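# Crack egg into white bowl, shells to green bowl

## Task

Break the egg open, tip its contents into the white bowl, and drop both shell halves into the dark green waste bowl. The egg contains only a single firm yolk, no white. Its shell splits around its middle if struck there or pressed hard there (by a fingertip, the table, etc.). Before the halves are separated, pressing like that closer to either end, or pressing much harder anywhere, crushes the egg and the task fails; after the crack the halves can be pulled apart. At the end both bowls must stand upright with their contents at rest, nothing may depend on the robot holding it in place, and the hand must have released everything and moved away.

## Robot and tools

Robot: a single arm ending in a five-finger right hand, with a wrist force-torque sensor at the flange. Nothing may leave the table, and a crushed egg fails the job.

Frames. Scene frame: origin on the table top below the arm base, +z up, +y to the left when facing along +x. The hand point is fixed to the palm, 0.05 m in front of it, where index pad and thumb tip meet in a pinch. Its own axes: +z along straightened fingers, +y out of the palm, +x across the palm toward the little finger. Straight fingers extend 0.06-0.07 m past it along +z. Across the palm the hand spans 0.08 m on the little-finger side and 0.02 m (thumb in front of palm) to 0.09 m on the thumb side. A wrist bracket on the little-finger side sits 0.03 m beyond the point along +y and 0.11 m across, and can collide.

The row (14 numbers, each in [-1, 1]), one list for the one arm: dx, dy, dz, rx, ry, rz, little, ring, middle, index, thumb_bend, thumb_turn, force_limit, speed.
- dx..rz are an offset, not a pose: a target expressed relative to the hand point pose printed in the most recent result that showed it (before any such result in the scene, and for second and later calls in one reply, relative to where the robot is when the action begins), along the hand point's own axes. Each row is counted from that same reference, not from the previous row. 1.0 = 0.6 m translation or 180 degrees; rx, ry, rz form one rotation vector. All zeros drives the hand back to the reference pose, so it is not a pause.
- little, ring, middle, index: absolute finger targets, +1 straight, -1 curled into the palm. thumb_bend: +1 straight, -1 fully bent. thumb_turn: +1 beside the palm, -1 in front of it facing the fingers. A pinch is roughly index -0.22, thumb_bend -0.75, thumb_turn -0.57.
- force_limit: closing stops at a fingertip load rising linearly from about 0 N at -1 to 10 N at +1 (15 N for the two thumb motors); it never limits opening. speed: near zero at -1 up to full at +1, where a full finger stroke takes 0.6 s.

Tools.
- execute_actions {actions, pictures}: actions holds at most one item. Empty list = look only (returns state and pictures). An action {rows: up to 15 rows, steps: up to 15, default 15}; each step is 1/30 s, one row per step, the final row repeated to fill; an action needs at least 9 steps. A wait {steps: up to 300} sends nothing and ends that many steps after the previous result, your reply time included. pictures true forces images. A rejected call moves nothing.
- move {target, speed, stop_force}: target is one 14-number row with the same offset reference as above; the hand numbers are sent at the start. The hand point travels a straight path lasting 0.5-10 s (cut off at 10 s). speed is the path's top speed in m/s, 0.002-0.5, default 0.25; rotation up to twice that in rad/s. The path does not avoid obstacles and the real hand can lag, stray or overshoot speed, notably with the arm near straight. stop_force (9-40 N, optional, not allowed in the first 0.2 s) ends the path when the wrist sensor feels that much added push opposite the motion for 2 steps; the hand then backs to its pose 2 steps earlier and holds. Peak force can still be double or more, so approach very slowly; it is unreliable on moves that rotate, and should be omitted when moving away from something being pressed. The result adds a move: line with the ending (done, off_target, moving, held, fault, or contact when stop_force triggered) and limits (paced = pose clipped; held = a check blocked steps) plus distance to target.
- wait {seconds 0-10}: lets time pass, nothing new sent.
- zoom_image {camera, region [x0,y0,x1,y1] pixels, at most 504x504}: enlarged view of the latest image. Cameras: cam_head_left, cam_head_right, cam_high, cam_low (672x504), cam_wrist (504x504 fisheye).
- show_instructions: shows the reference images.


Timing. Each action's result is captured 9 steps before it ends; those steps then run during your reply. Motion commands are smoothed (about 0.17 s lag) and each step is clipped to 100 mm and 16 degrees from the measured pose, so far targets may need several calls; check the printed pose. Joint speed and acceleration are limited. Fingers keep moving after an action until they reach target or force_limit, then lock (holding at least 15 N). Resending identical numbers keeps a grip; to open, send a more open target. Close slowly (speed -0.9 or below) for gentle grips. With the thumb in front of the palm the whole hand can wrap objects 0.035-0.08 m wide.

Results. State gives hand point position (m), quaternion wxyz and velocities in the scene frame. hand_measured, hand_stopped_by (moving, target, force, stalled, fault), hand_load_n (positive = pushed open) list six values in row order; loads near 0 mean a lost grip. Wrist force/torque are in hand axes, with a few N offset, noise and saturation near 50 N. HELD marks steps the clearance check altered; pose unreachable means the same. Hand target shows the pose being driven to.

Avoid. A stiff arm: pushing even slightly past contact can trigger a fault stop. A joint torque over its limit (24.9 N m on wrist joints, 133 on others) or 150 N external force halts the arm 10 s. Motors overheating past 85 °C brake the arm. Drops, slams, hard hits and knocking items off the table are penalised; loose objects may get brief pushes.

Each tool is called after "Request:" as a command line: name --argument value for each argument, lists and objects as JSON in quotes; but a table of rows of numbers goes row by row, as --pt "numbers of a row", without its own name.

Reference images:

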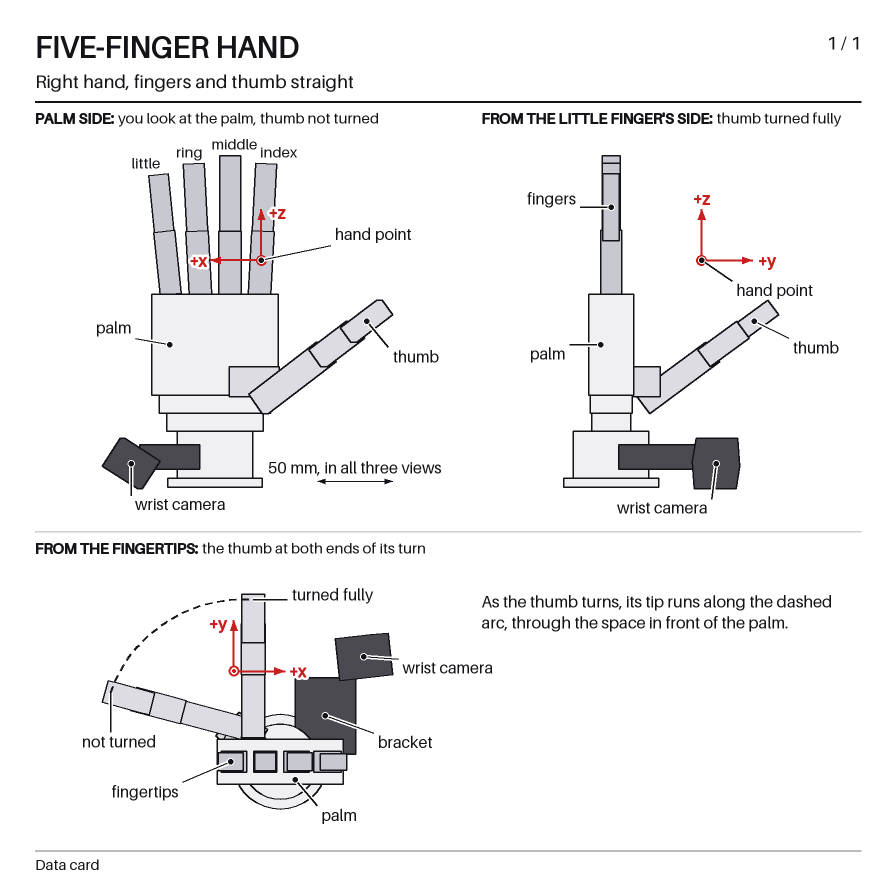

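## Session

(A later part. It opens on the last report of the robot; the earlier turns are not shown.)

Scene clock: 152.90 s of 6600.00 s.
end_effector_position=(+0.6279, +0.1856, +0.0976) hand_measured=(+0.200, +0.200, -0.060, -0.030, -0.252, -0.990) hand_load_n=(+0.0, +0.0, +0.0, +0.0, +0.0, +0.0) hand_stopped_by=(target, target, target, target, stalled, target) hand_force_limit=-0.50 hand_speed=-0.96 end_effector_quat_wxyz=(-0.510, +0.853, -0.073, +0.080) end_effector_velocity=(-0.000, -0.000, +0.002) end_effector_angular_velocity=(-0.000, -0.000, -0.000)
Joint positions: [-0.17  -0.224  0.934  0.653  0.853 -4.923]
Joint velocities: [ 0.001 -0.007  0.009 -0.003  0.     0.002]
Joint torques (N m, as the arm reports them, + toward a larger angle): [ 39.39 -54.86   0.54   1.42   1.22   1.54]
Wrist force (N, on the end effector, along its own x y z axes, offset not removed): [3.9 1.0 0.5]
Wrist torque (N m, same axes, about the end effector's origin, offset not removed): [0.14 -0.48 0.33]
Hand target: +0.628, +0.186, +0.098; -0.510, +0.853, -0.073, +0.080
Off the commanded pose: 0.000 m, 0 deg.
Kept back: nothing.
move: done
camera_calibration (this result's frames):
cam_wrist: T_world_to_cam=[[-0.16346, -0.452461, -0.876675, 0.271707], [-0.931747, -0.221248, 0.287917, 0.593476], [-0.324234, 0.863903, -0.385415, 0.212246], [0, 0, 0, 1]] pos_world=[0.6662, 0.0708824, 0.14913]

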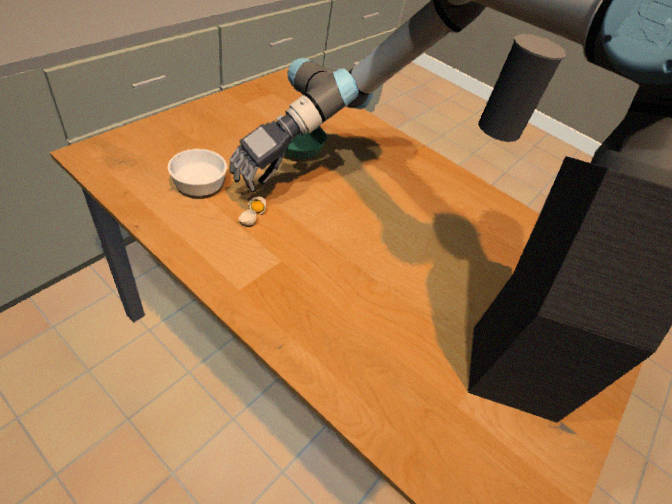

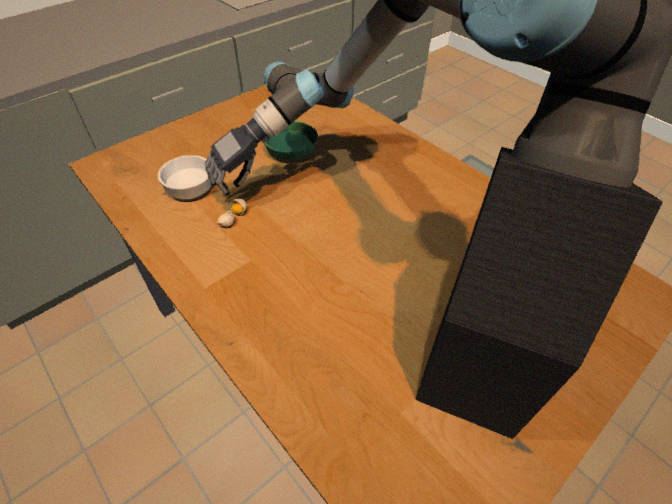

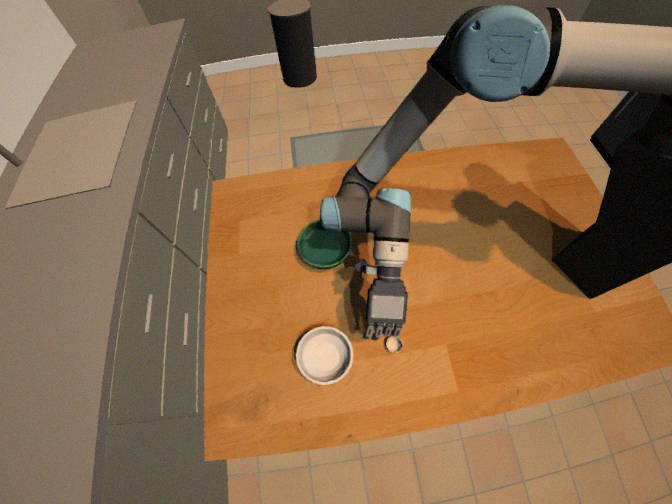

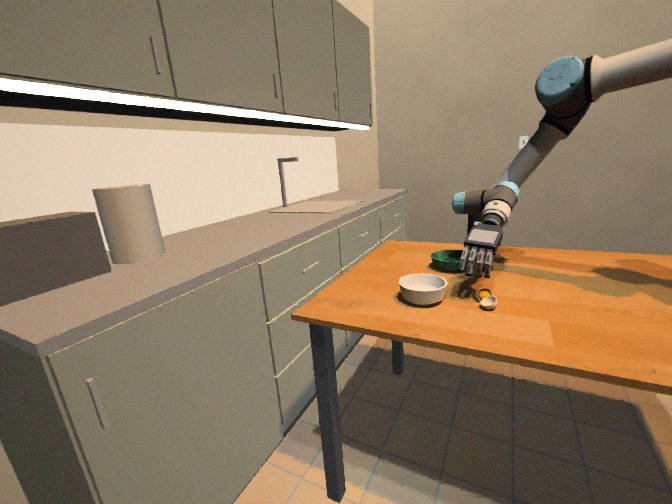

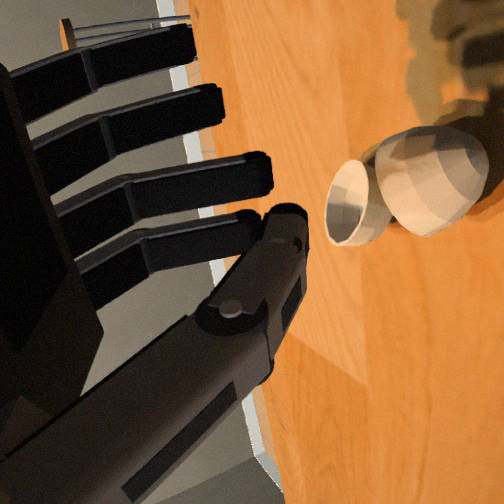

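Request:
move --target '[0,0,0,-0.02,0,0.02,0.4,0.4,0.3,0.3,0.65,-1,-0.5,0]'

Request:
move --target '[0.02,0.02,0.0,0,0.239,0.152,0.4,0.4,0.3,0.3,0.65,-1,-0.5,0]'

Request:
zoom_image --camera "cam_head_right" --region '[185,150,285,235]'

Scene clock: 154.43 s of 6600.00 s.
end_effector_position=(+0.6280, +0.1856, +0.0976) hand_measured=(+0.400, +0.400, +0.300, +0.300, +0.650, -1.000) hand_load_n=(+0.0, +0.0, +0.0, +0.0, +0.0, +0.0) hand_stopped_by=(target, target, target, target, target, target) hand_force_limit=-0.50 hand_speed=0.00 end_effector_quat_wxyz=(-0.485, +0.866, -0.102, +0.062) end_effector_velocity=(-0.000, -0.000, -0.000) end_effector_angular_velocity=(-0.001, +0.001, +0.000)
Joint positions: [-0.148 -0.237  0.932  0.637  0.92  -4.825]
Joint velocities: [ 0.     0.    -0.    -0.     0.002  0.   ]
Joint torques (N m, as the arm reports them, + toward a larger angle): [ 37.39 -56.09 -13.13   1.21   1.14   1.8 ]
Wrist force (N, on the end effector, along its own x y z axes, offset not removed): [0.1 -1.1 1.9]
Wrist torque (N m, same axes, about the end effector's origin, offset not removed): [-0.50 -0.04 0.15]
Hand target: +0.628, +0.186, +0.098; -0.485, +0.866, -0.102, +0.062
Off the commanded pose: 0.000 m, 0 deg.
Kept back: nothing.
move: done
camera_calibration (this result's frames):
cam_wrist: T_world_to_cam=[[-0.236544, -0.48709, -0.840708, 0.320517], [-0.916705, -0.174891, 0.359256, 0.568479], [-0.322022, 0.855661, -0.405149, 0.214342], [0, 0, 0, 1]] pos_world=[0.665967, 0.0721391, 0.152073]

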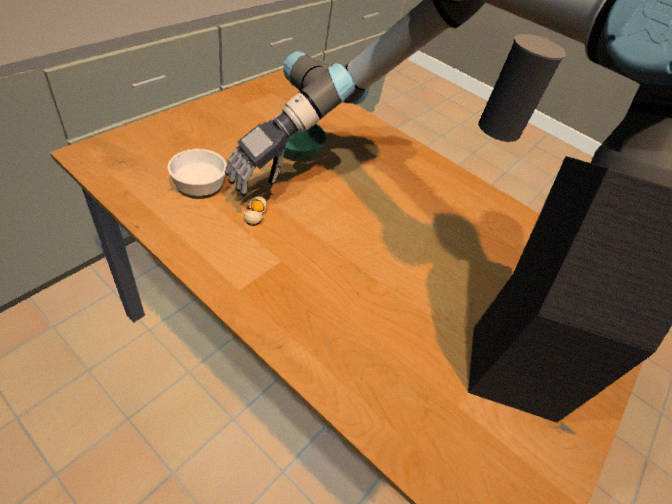

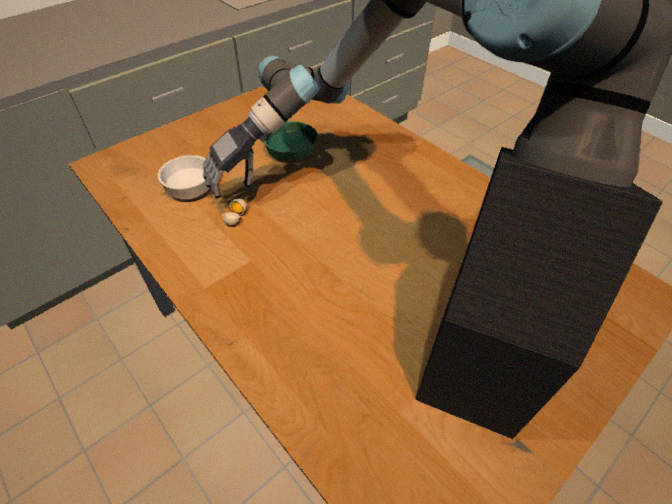

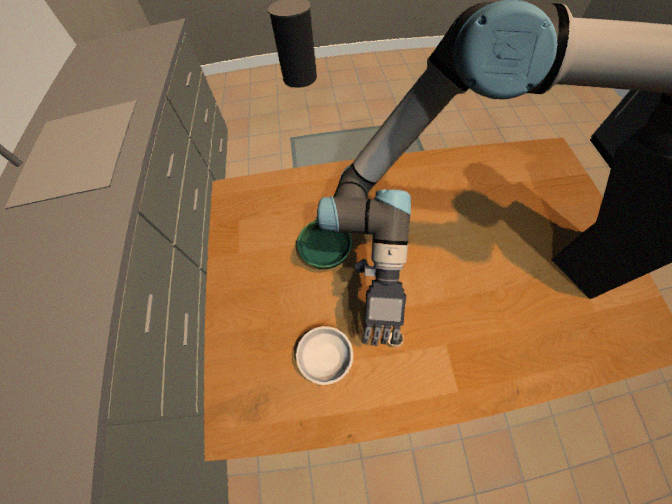

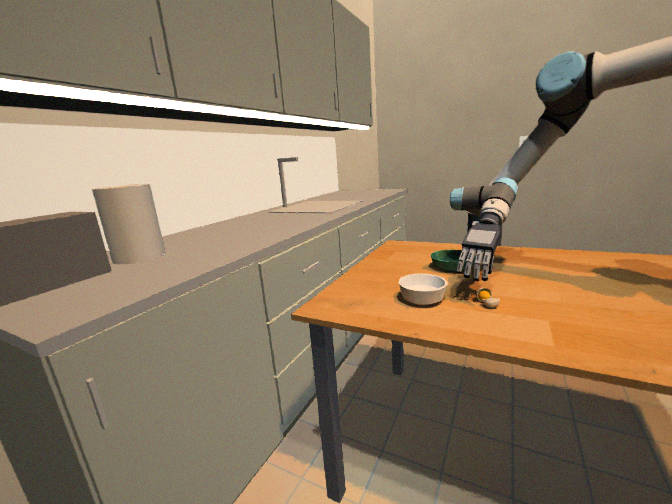

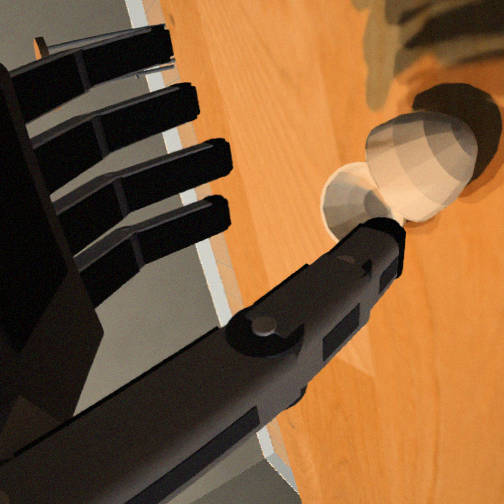

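Scene clock: 156.77 s of 6600.00 s.
end_effector_position=(+0.6384, +0.1764, +0.0879) hand_measured=(+0.400, +0.400, +0.300, +0.300, +0.650, -1.000) hand_load_n=(+0.0, +0.0, +0.0, +0.0, +0.0, +0.0) hand_stopped_by=(target, target, target, target, target, target) hand_force_limit=-0.50 hand_speed=0.00 end_effector_quat_wxyz=(-0.415, +0.736, -0.468, +0.258) end_effector_velocity=(+0.000, +0.000, -0.001) end_effector_angular_velocity=(-0.002, -0.001, -0.012)
Joint positions: [-0.112 -0.495  1.615 -0.601  1.221 -3.885]
Joint velocities: [ 0.003  0.002  0.004 -0.016  0.011  0.009]
Joint torques (N m, as the arm reports them, + toward a larger angle): [ 33.97 -35.18   4.38  -0.34   1.22   1.57]
Wrist force (N, on the end effector, along its own x y z axes, offset not removed): [2.2 -1.9 -4.2]
Wrist torque (N m, same axes, about the end effector's origin, offset not removed): [-0.02 0.09 0.08]
Hand target: +0.638, +0.176, +0.088; -0.415, +0.736, -0.469, +0.258
Off the commanded pose: 0.001 m, 0 deg.
Kept back: nothing.
move: done
camera_calibration (this result's frames):
cam_wrist: T_world_to_cam=[[-0.533822, -0.110176, -0.838388, 0.433455], [-0.71041, 0.596198, 0.373986, 0.310978], [0.458641, 0.795242, -0.396534, -0.266872], [0, 0, 0, 1]] pos_world=[0.574708, 0.0745803, 0.141278]

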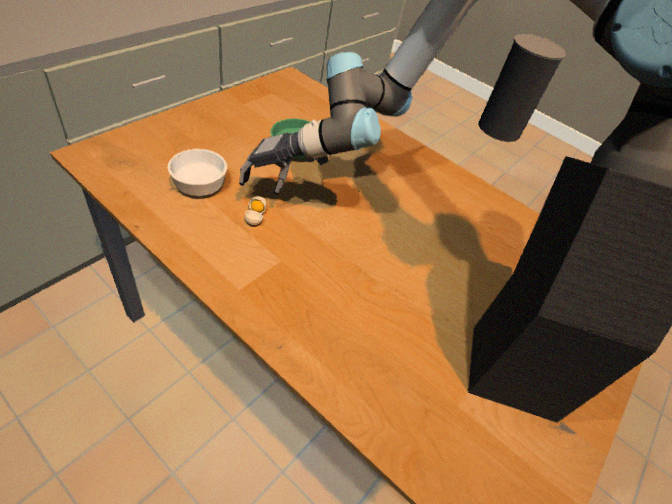

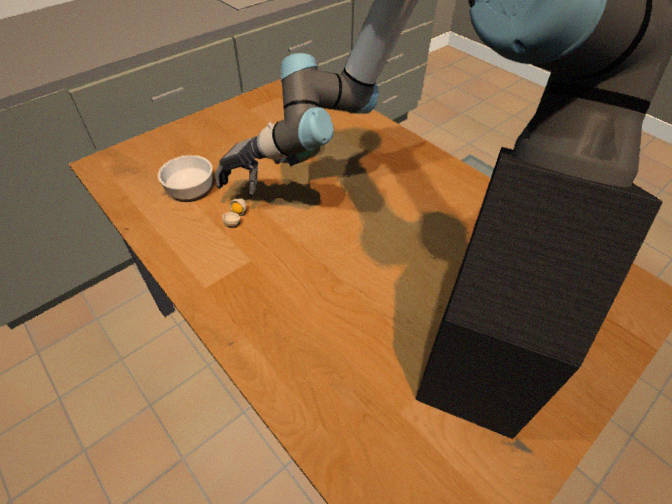

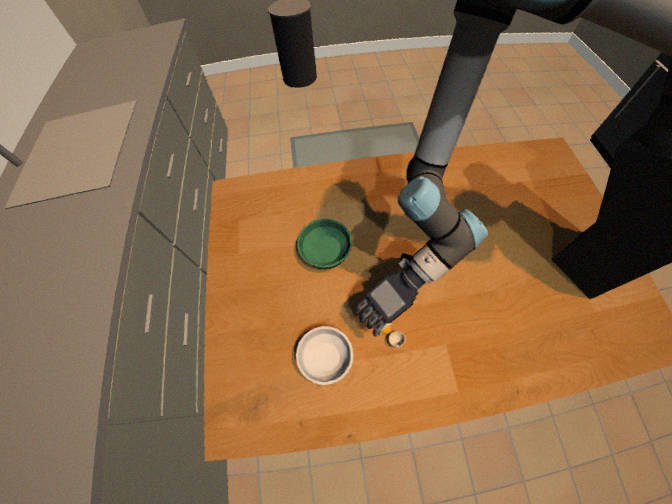

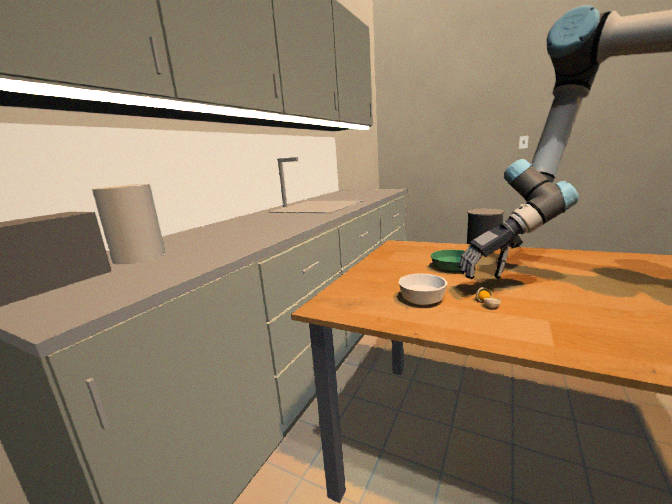

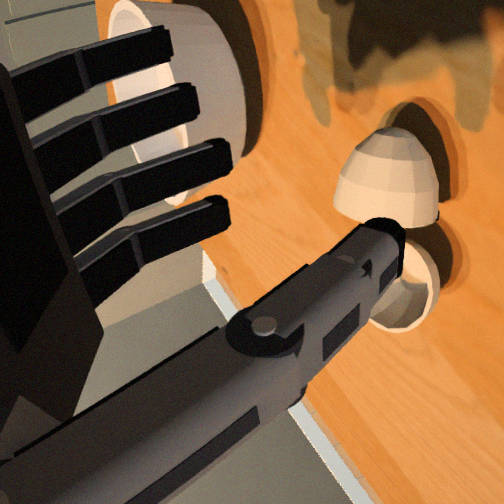

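Region (185, 150, 285, 235) of cam_head_right's 672x504 image, scaled by 5.040, with more detail than that image has; it fills the top 428 rows of this view, and the rest is white.

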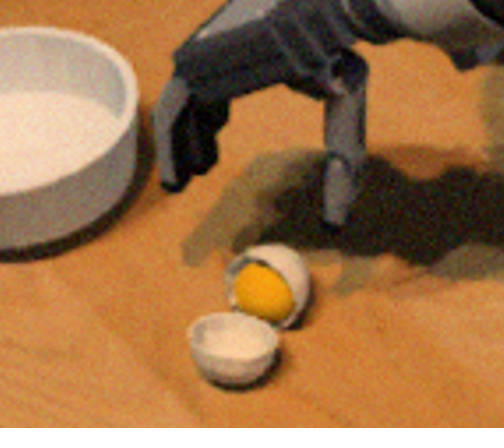

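Request:
move --target '[-0.017,0.043,0.04,0,-0.07,-0.044,0.4,0.4,0.3,0.3,0.65,-1,-0.5,0]' --speed 0.08

Request:
zoom_image --camera "cam_head_right" --region '[185,150,285,235]'

Scene clock: 159.33 s of 6600.00 s.
end_effector_position=(+0.6402, +0.1889, +0.0536) hand_measured=(+0.400, +0.400, +0.300, +0.300, +0.650, -1.000) hand_load_n=(+0.0, +0.0, +0.0, +0.0, +0.0, +0.0) hand_stopped_by=(target, target, target, target, target, target) hand_force_limit=-0.50 hand_speed=0.00 end_effector_quat_wxyz=(-0.445, +0.790, -0.369, +0.204) end_effector_velocity=(-0.001, +0.001, -0.003) end_effector_angular_velocity=(-0.001, +0.002, +0.014)
Joint positions: [-0.156 -0.378  1.397 -0.304  1.043 -4.13 ]
Joint velocities: [-0.001  0.009 -0.015  0.02  -0.006 -0.015]
Joint torques (N m, as the arm reports them, + toward a larger angle): [  9.69 -37.15  -8.13   3.11  -3.23  -1.34]
Wrist force (N, on the end effector, along its own x y z axes, offset not removed): [1.3 1.5 -1.7]
Wrist torque (N m, same axes, about the end effector's origin, offset not removed): [0.14 -0.10 0.05]
Hand target: +0.640, +0.189, +0.053; -0.445, +0.790, -0.368, +0.204
Off the commanded pose: 0.000 m, 0 deg.
Kept back: nothing.
move: done
camera_calibration (this result's frames):
cam_wrist: T_world_to_cam=[[-0.484703, -0.244133, -0.839918, 0.400912], [-0.840588, 0.395491, 0.370135, 0.439026], [0.241818, 0.88543, -0.39691, -0.16948], [0, 0, 0, 1]] pos_world=[0.604346, 0.0743083, 0.106966]

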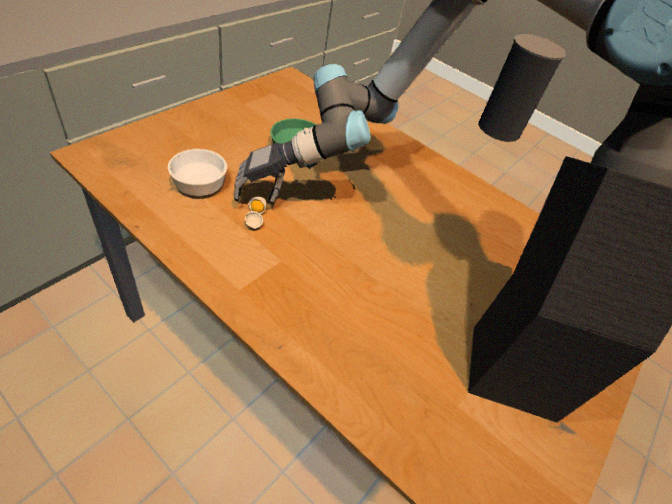

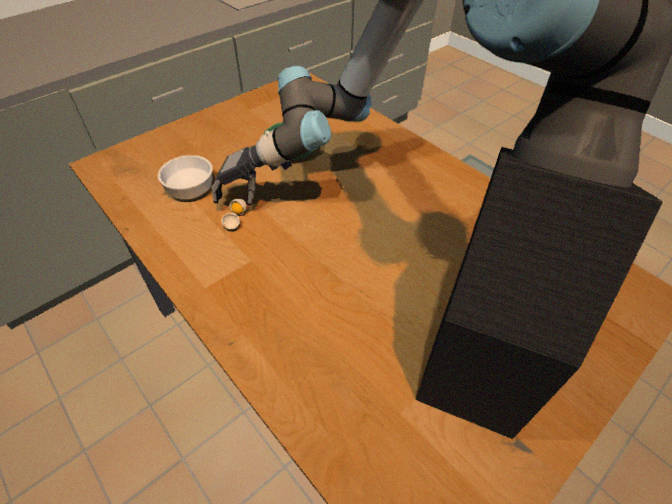

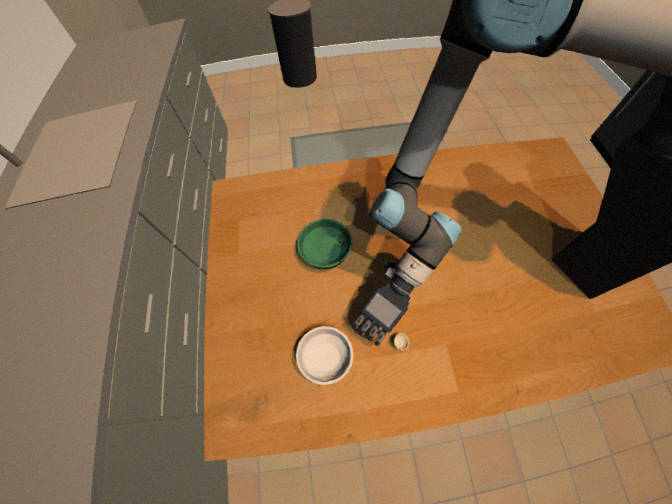

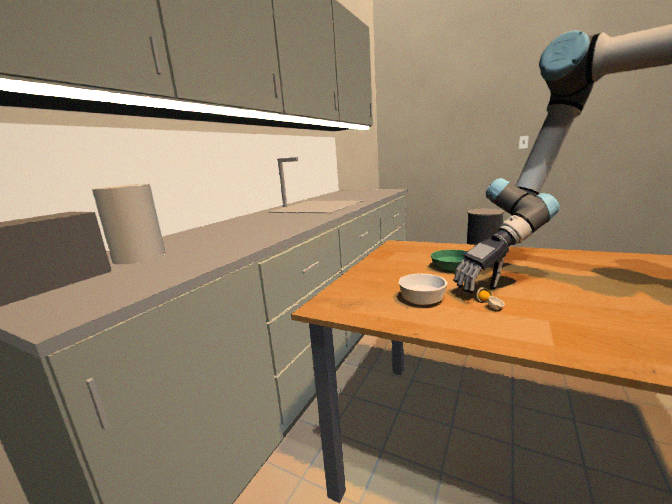

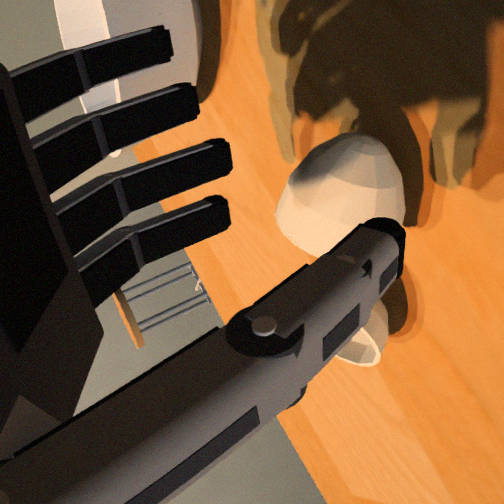

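Region (185, 150, 285, 235) of cam_head_right's 672x504 image, scaled by 5.040, with more detail than that image has; it fills the top 428 rows of this view, and the rest is white.

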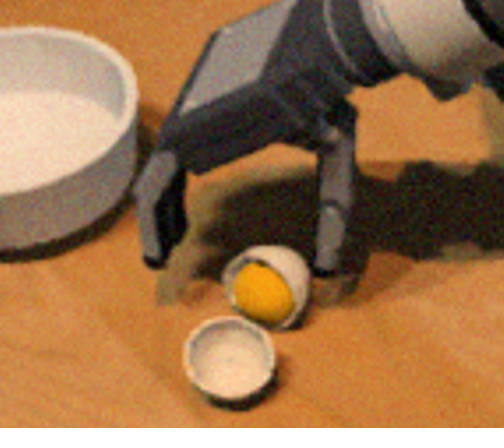

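Request:
move --target '[0,0.034,0.021,0,0,0,0.4,0.4,0.15,0.15,0.65,-1,-0.5,-0.7]' --speed 0.03

Request:
zoom_image --camera "cam_head_left" --region '[205,150,305,235]'

Scene clock: 160.77 s of 6600.00 s.
end_effector_position=(+0.6402, +0.1891, +0.0299) hand_measured=(+0.400, +0.400, +0.150, +0.150, +0.650, -1.000) hand_load_n=(+0.0, +0.0, +0.0, +0.0, +0.0, +0.0) hand_stopped_by=(target, target, target, target, target, target) hand_force_limit=-0.50 hand_speed=-0.70 end_effector_quat_wxyz=(-0.445, +0.790, -0.369, +0.204) end_effector_velocity=(+0.000, -0.000, -0.002) end_effector_angular_velocity=(+0.000, -0.001, +0.000)
Joint positions: [-0.171 -0.327  1.351 -0.304  1.031 -4.142]
Joint velocities: [-0.002  0.005 -0.005 -0.    -0.002 -0.001]
Joint torques (N m, as the arm reports them, + toward a larger angle): [ 11.98 -36.95  -8.69   2.4   -3.34  -1.47]
Wrist force (N, on the end effector, along its own x y z axes, offset not removed): [1.1 -4.1 -4.8]
Wrist torque (N m, same axes, about the end effector's origin, offset not removed): [-0.38 -0.01 -0.13]
Hand target: +0.640, +0.189, +0.030; -0.445, +0.790, -0.369, +0.204
Off the commanded pose: 0.000 m, 0 deg.
Kept back: nothing.
move: done
camera_calibration (this result's frames):
cam_wrist: T_world_to_cam=[[-0.484606, -0.244176, -0.839962, 0.381006], [-0.84062, 0.395547, 0.370001, 0.447743], [0.241899, 0.885393, -0.396943, -0.179135], [0, 0, 0, 1]] pos_world=[0.604352, 0.0745343, 0.0832584]

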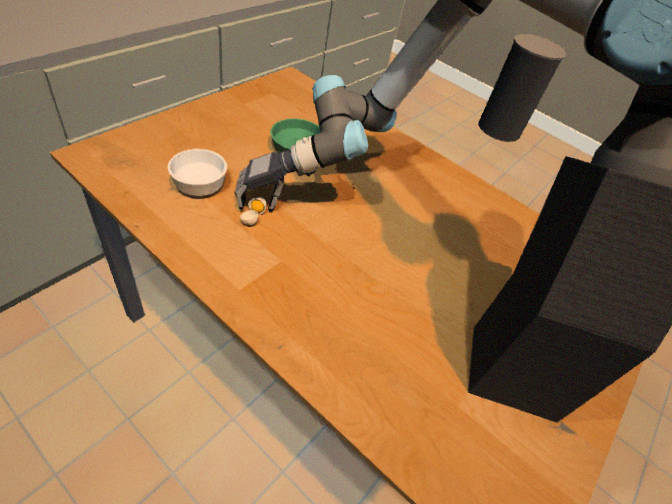

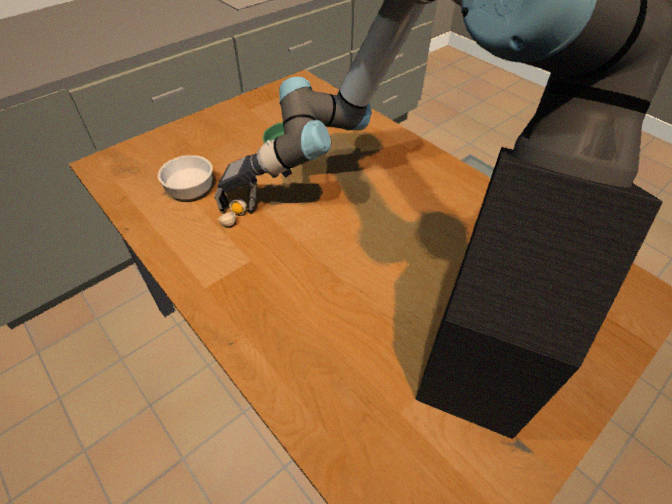

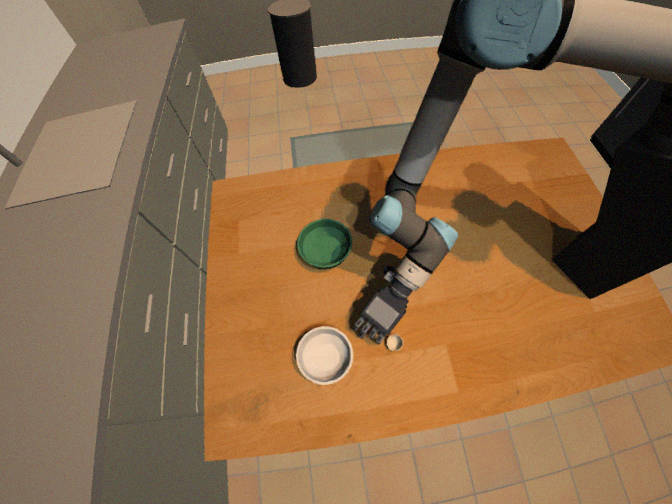

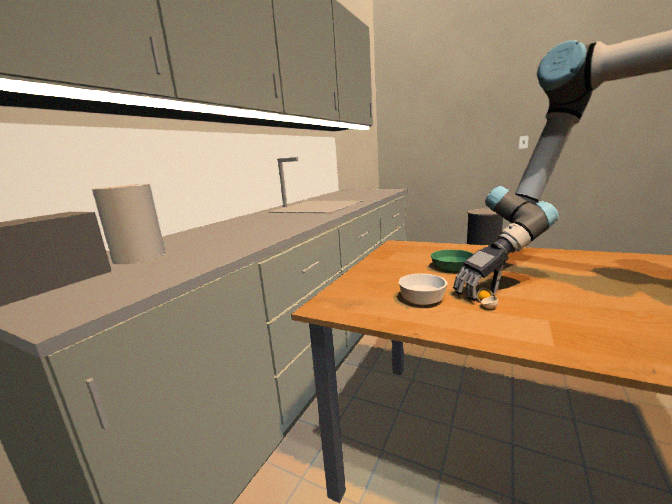

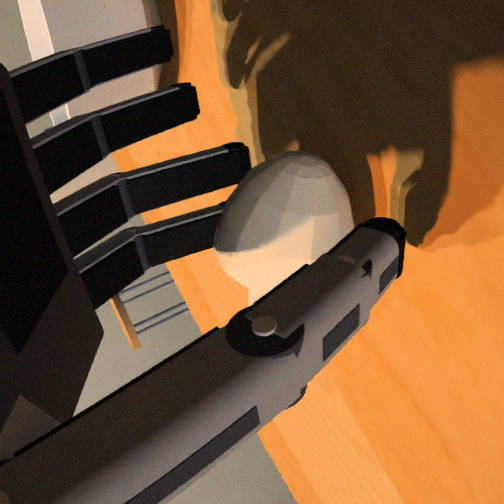

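Region (205, 150, 305, 235) of cam_head_left's 672x504 image, scaled by 5.040, with more detail than that image has; it fills the top 428 rows of this view, and the rest is white.

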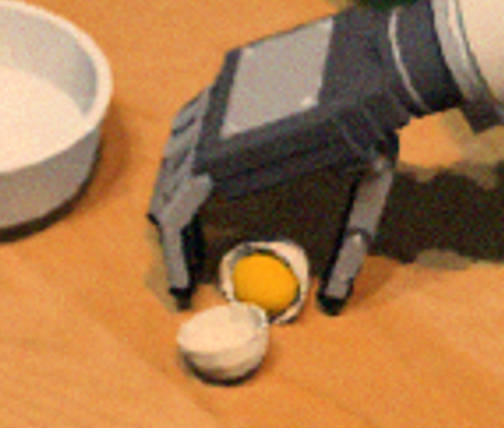

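Request:
move --target '[0,0,0,0,0,0,0.4,0.4,-0.4,-0.4,0.2,-1,-0.5,-0.92]'

Request:
zoom_image --camera "cam_head_left" --region '[205,150,305,235]'

Scene clock: 163.73 s of 6600.00 s.
end_effector_position=(+0.6402, +0.1891, +0.0299) hand_measured=(+0.400, +0.400, -0.058, -0.182, +0.516, -1.000) hand_load_n=(+0.0, +0.0, +2.0, +3.0, +5.5, +0.0) hand_stopped_by=(target, target, force, force, force, target) hand_force_limit=-0.50 hand_speed=-0.92 end_effector_quat_wxyz=(-0.445, +0.790, -0.369, +0.204) end_effector_velocity=(-0.001, +0.000, -0.000) end_effector_angular_velocity=(+0.000, +0.001, +0.000)
Joint positions: [-0.171 -0.327  1.351 -0.304  1.031 -4.142]
Joint velocities: [ 0.     0.001  0.001 -0.001  0.     0.   ]
Joint torques (N m, as the arm reports them, + toward a larger angle): [ 35.86 -50.78   5.2    0.48   0.5    1.55]
Wrist force (N, on the end effector, along its own x y z axes, offset not removed): [6.7 1.8 -1.4]
Wrist torque (N m, same axes, about the end effector's origin, offset not removed): [0.40 -0.90 0.40]
Hand target: +0.640, +0.189, +0.030; -0.445, +0.790, -0.369, +0.204
Off the commanded pose: 0.000 m, 0 deg.
Kept back: nothing.
move: done
camera_calibration (this result's frames):
cam_wrist: T_world_to_cam=[[-0.484605, -0.244178, -0.839961, 0.381006], [-0.84062, 0.395548, 0.369999, 0.447742], [0.2419, 0.885392, -0.396945, -0.179136], [0, 0, 0, 1]] pos_world=[0.604352, 0.0745353, 0.0832592]

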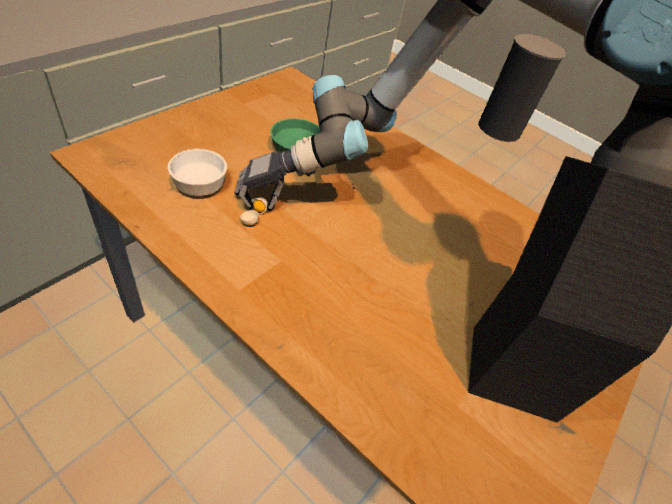

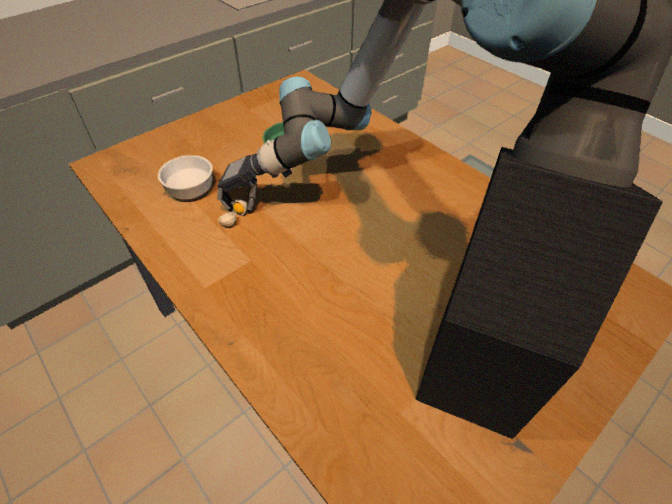

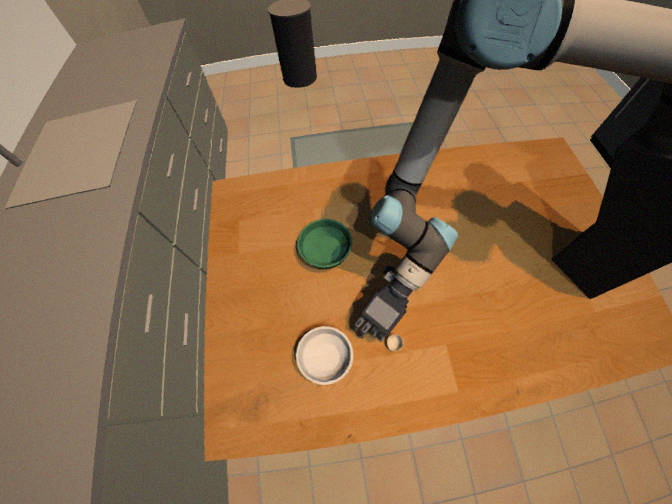

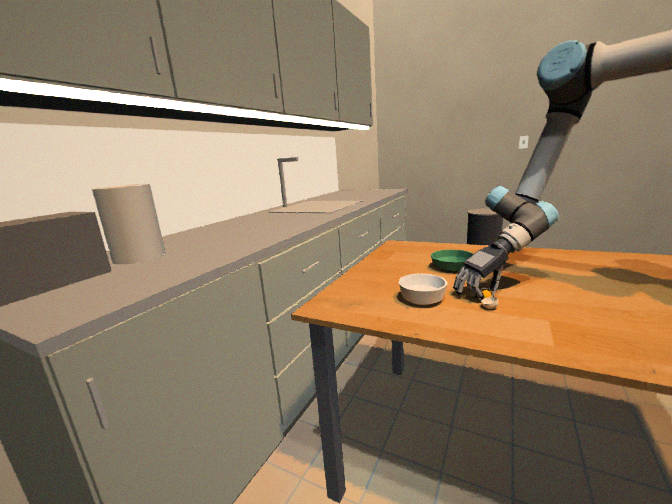

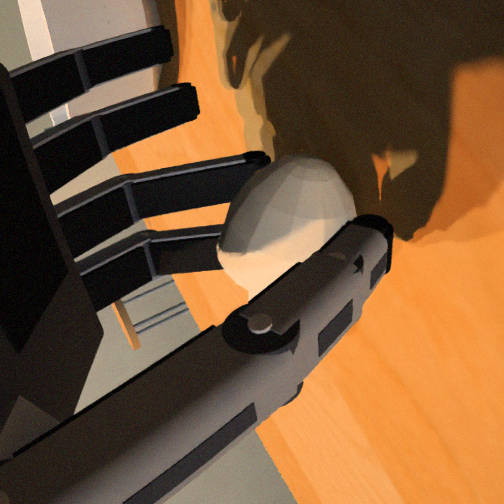

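Region (205, 150, 305, 235) of cam_head_left's 672x504 image, scaled by 5.040, with more detail than that image has; it fills the top 428 rows of this view, and the rest is white.

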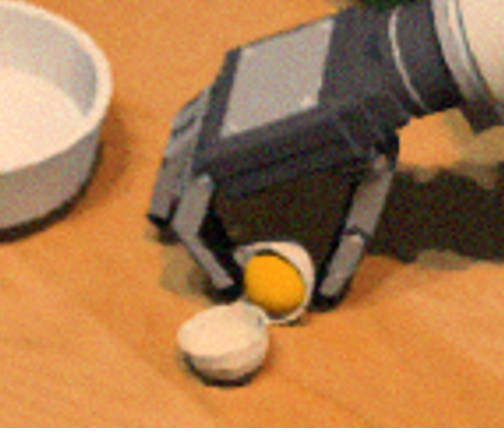

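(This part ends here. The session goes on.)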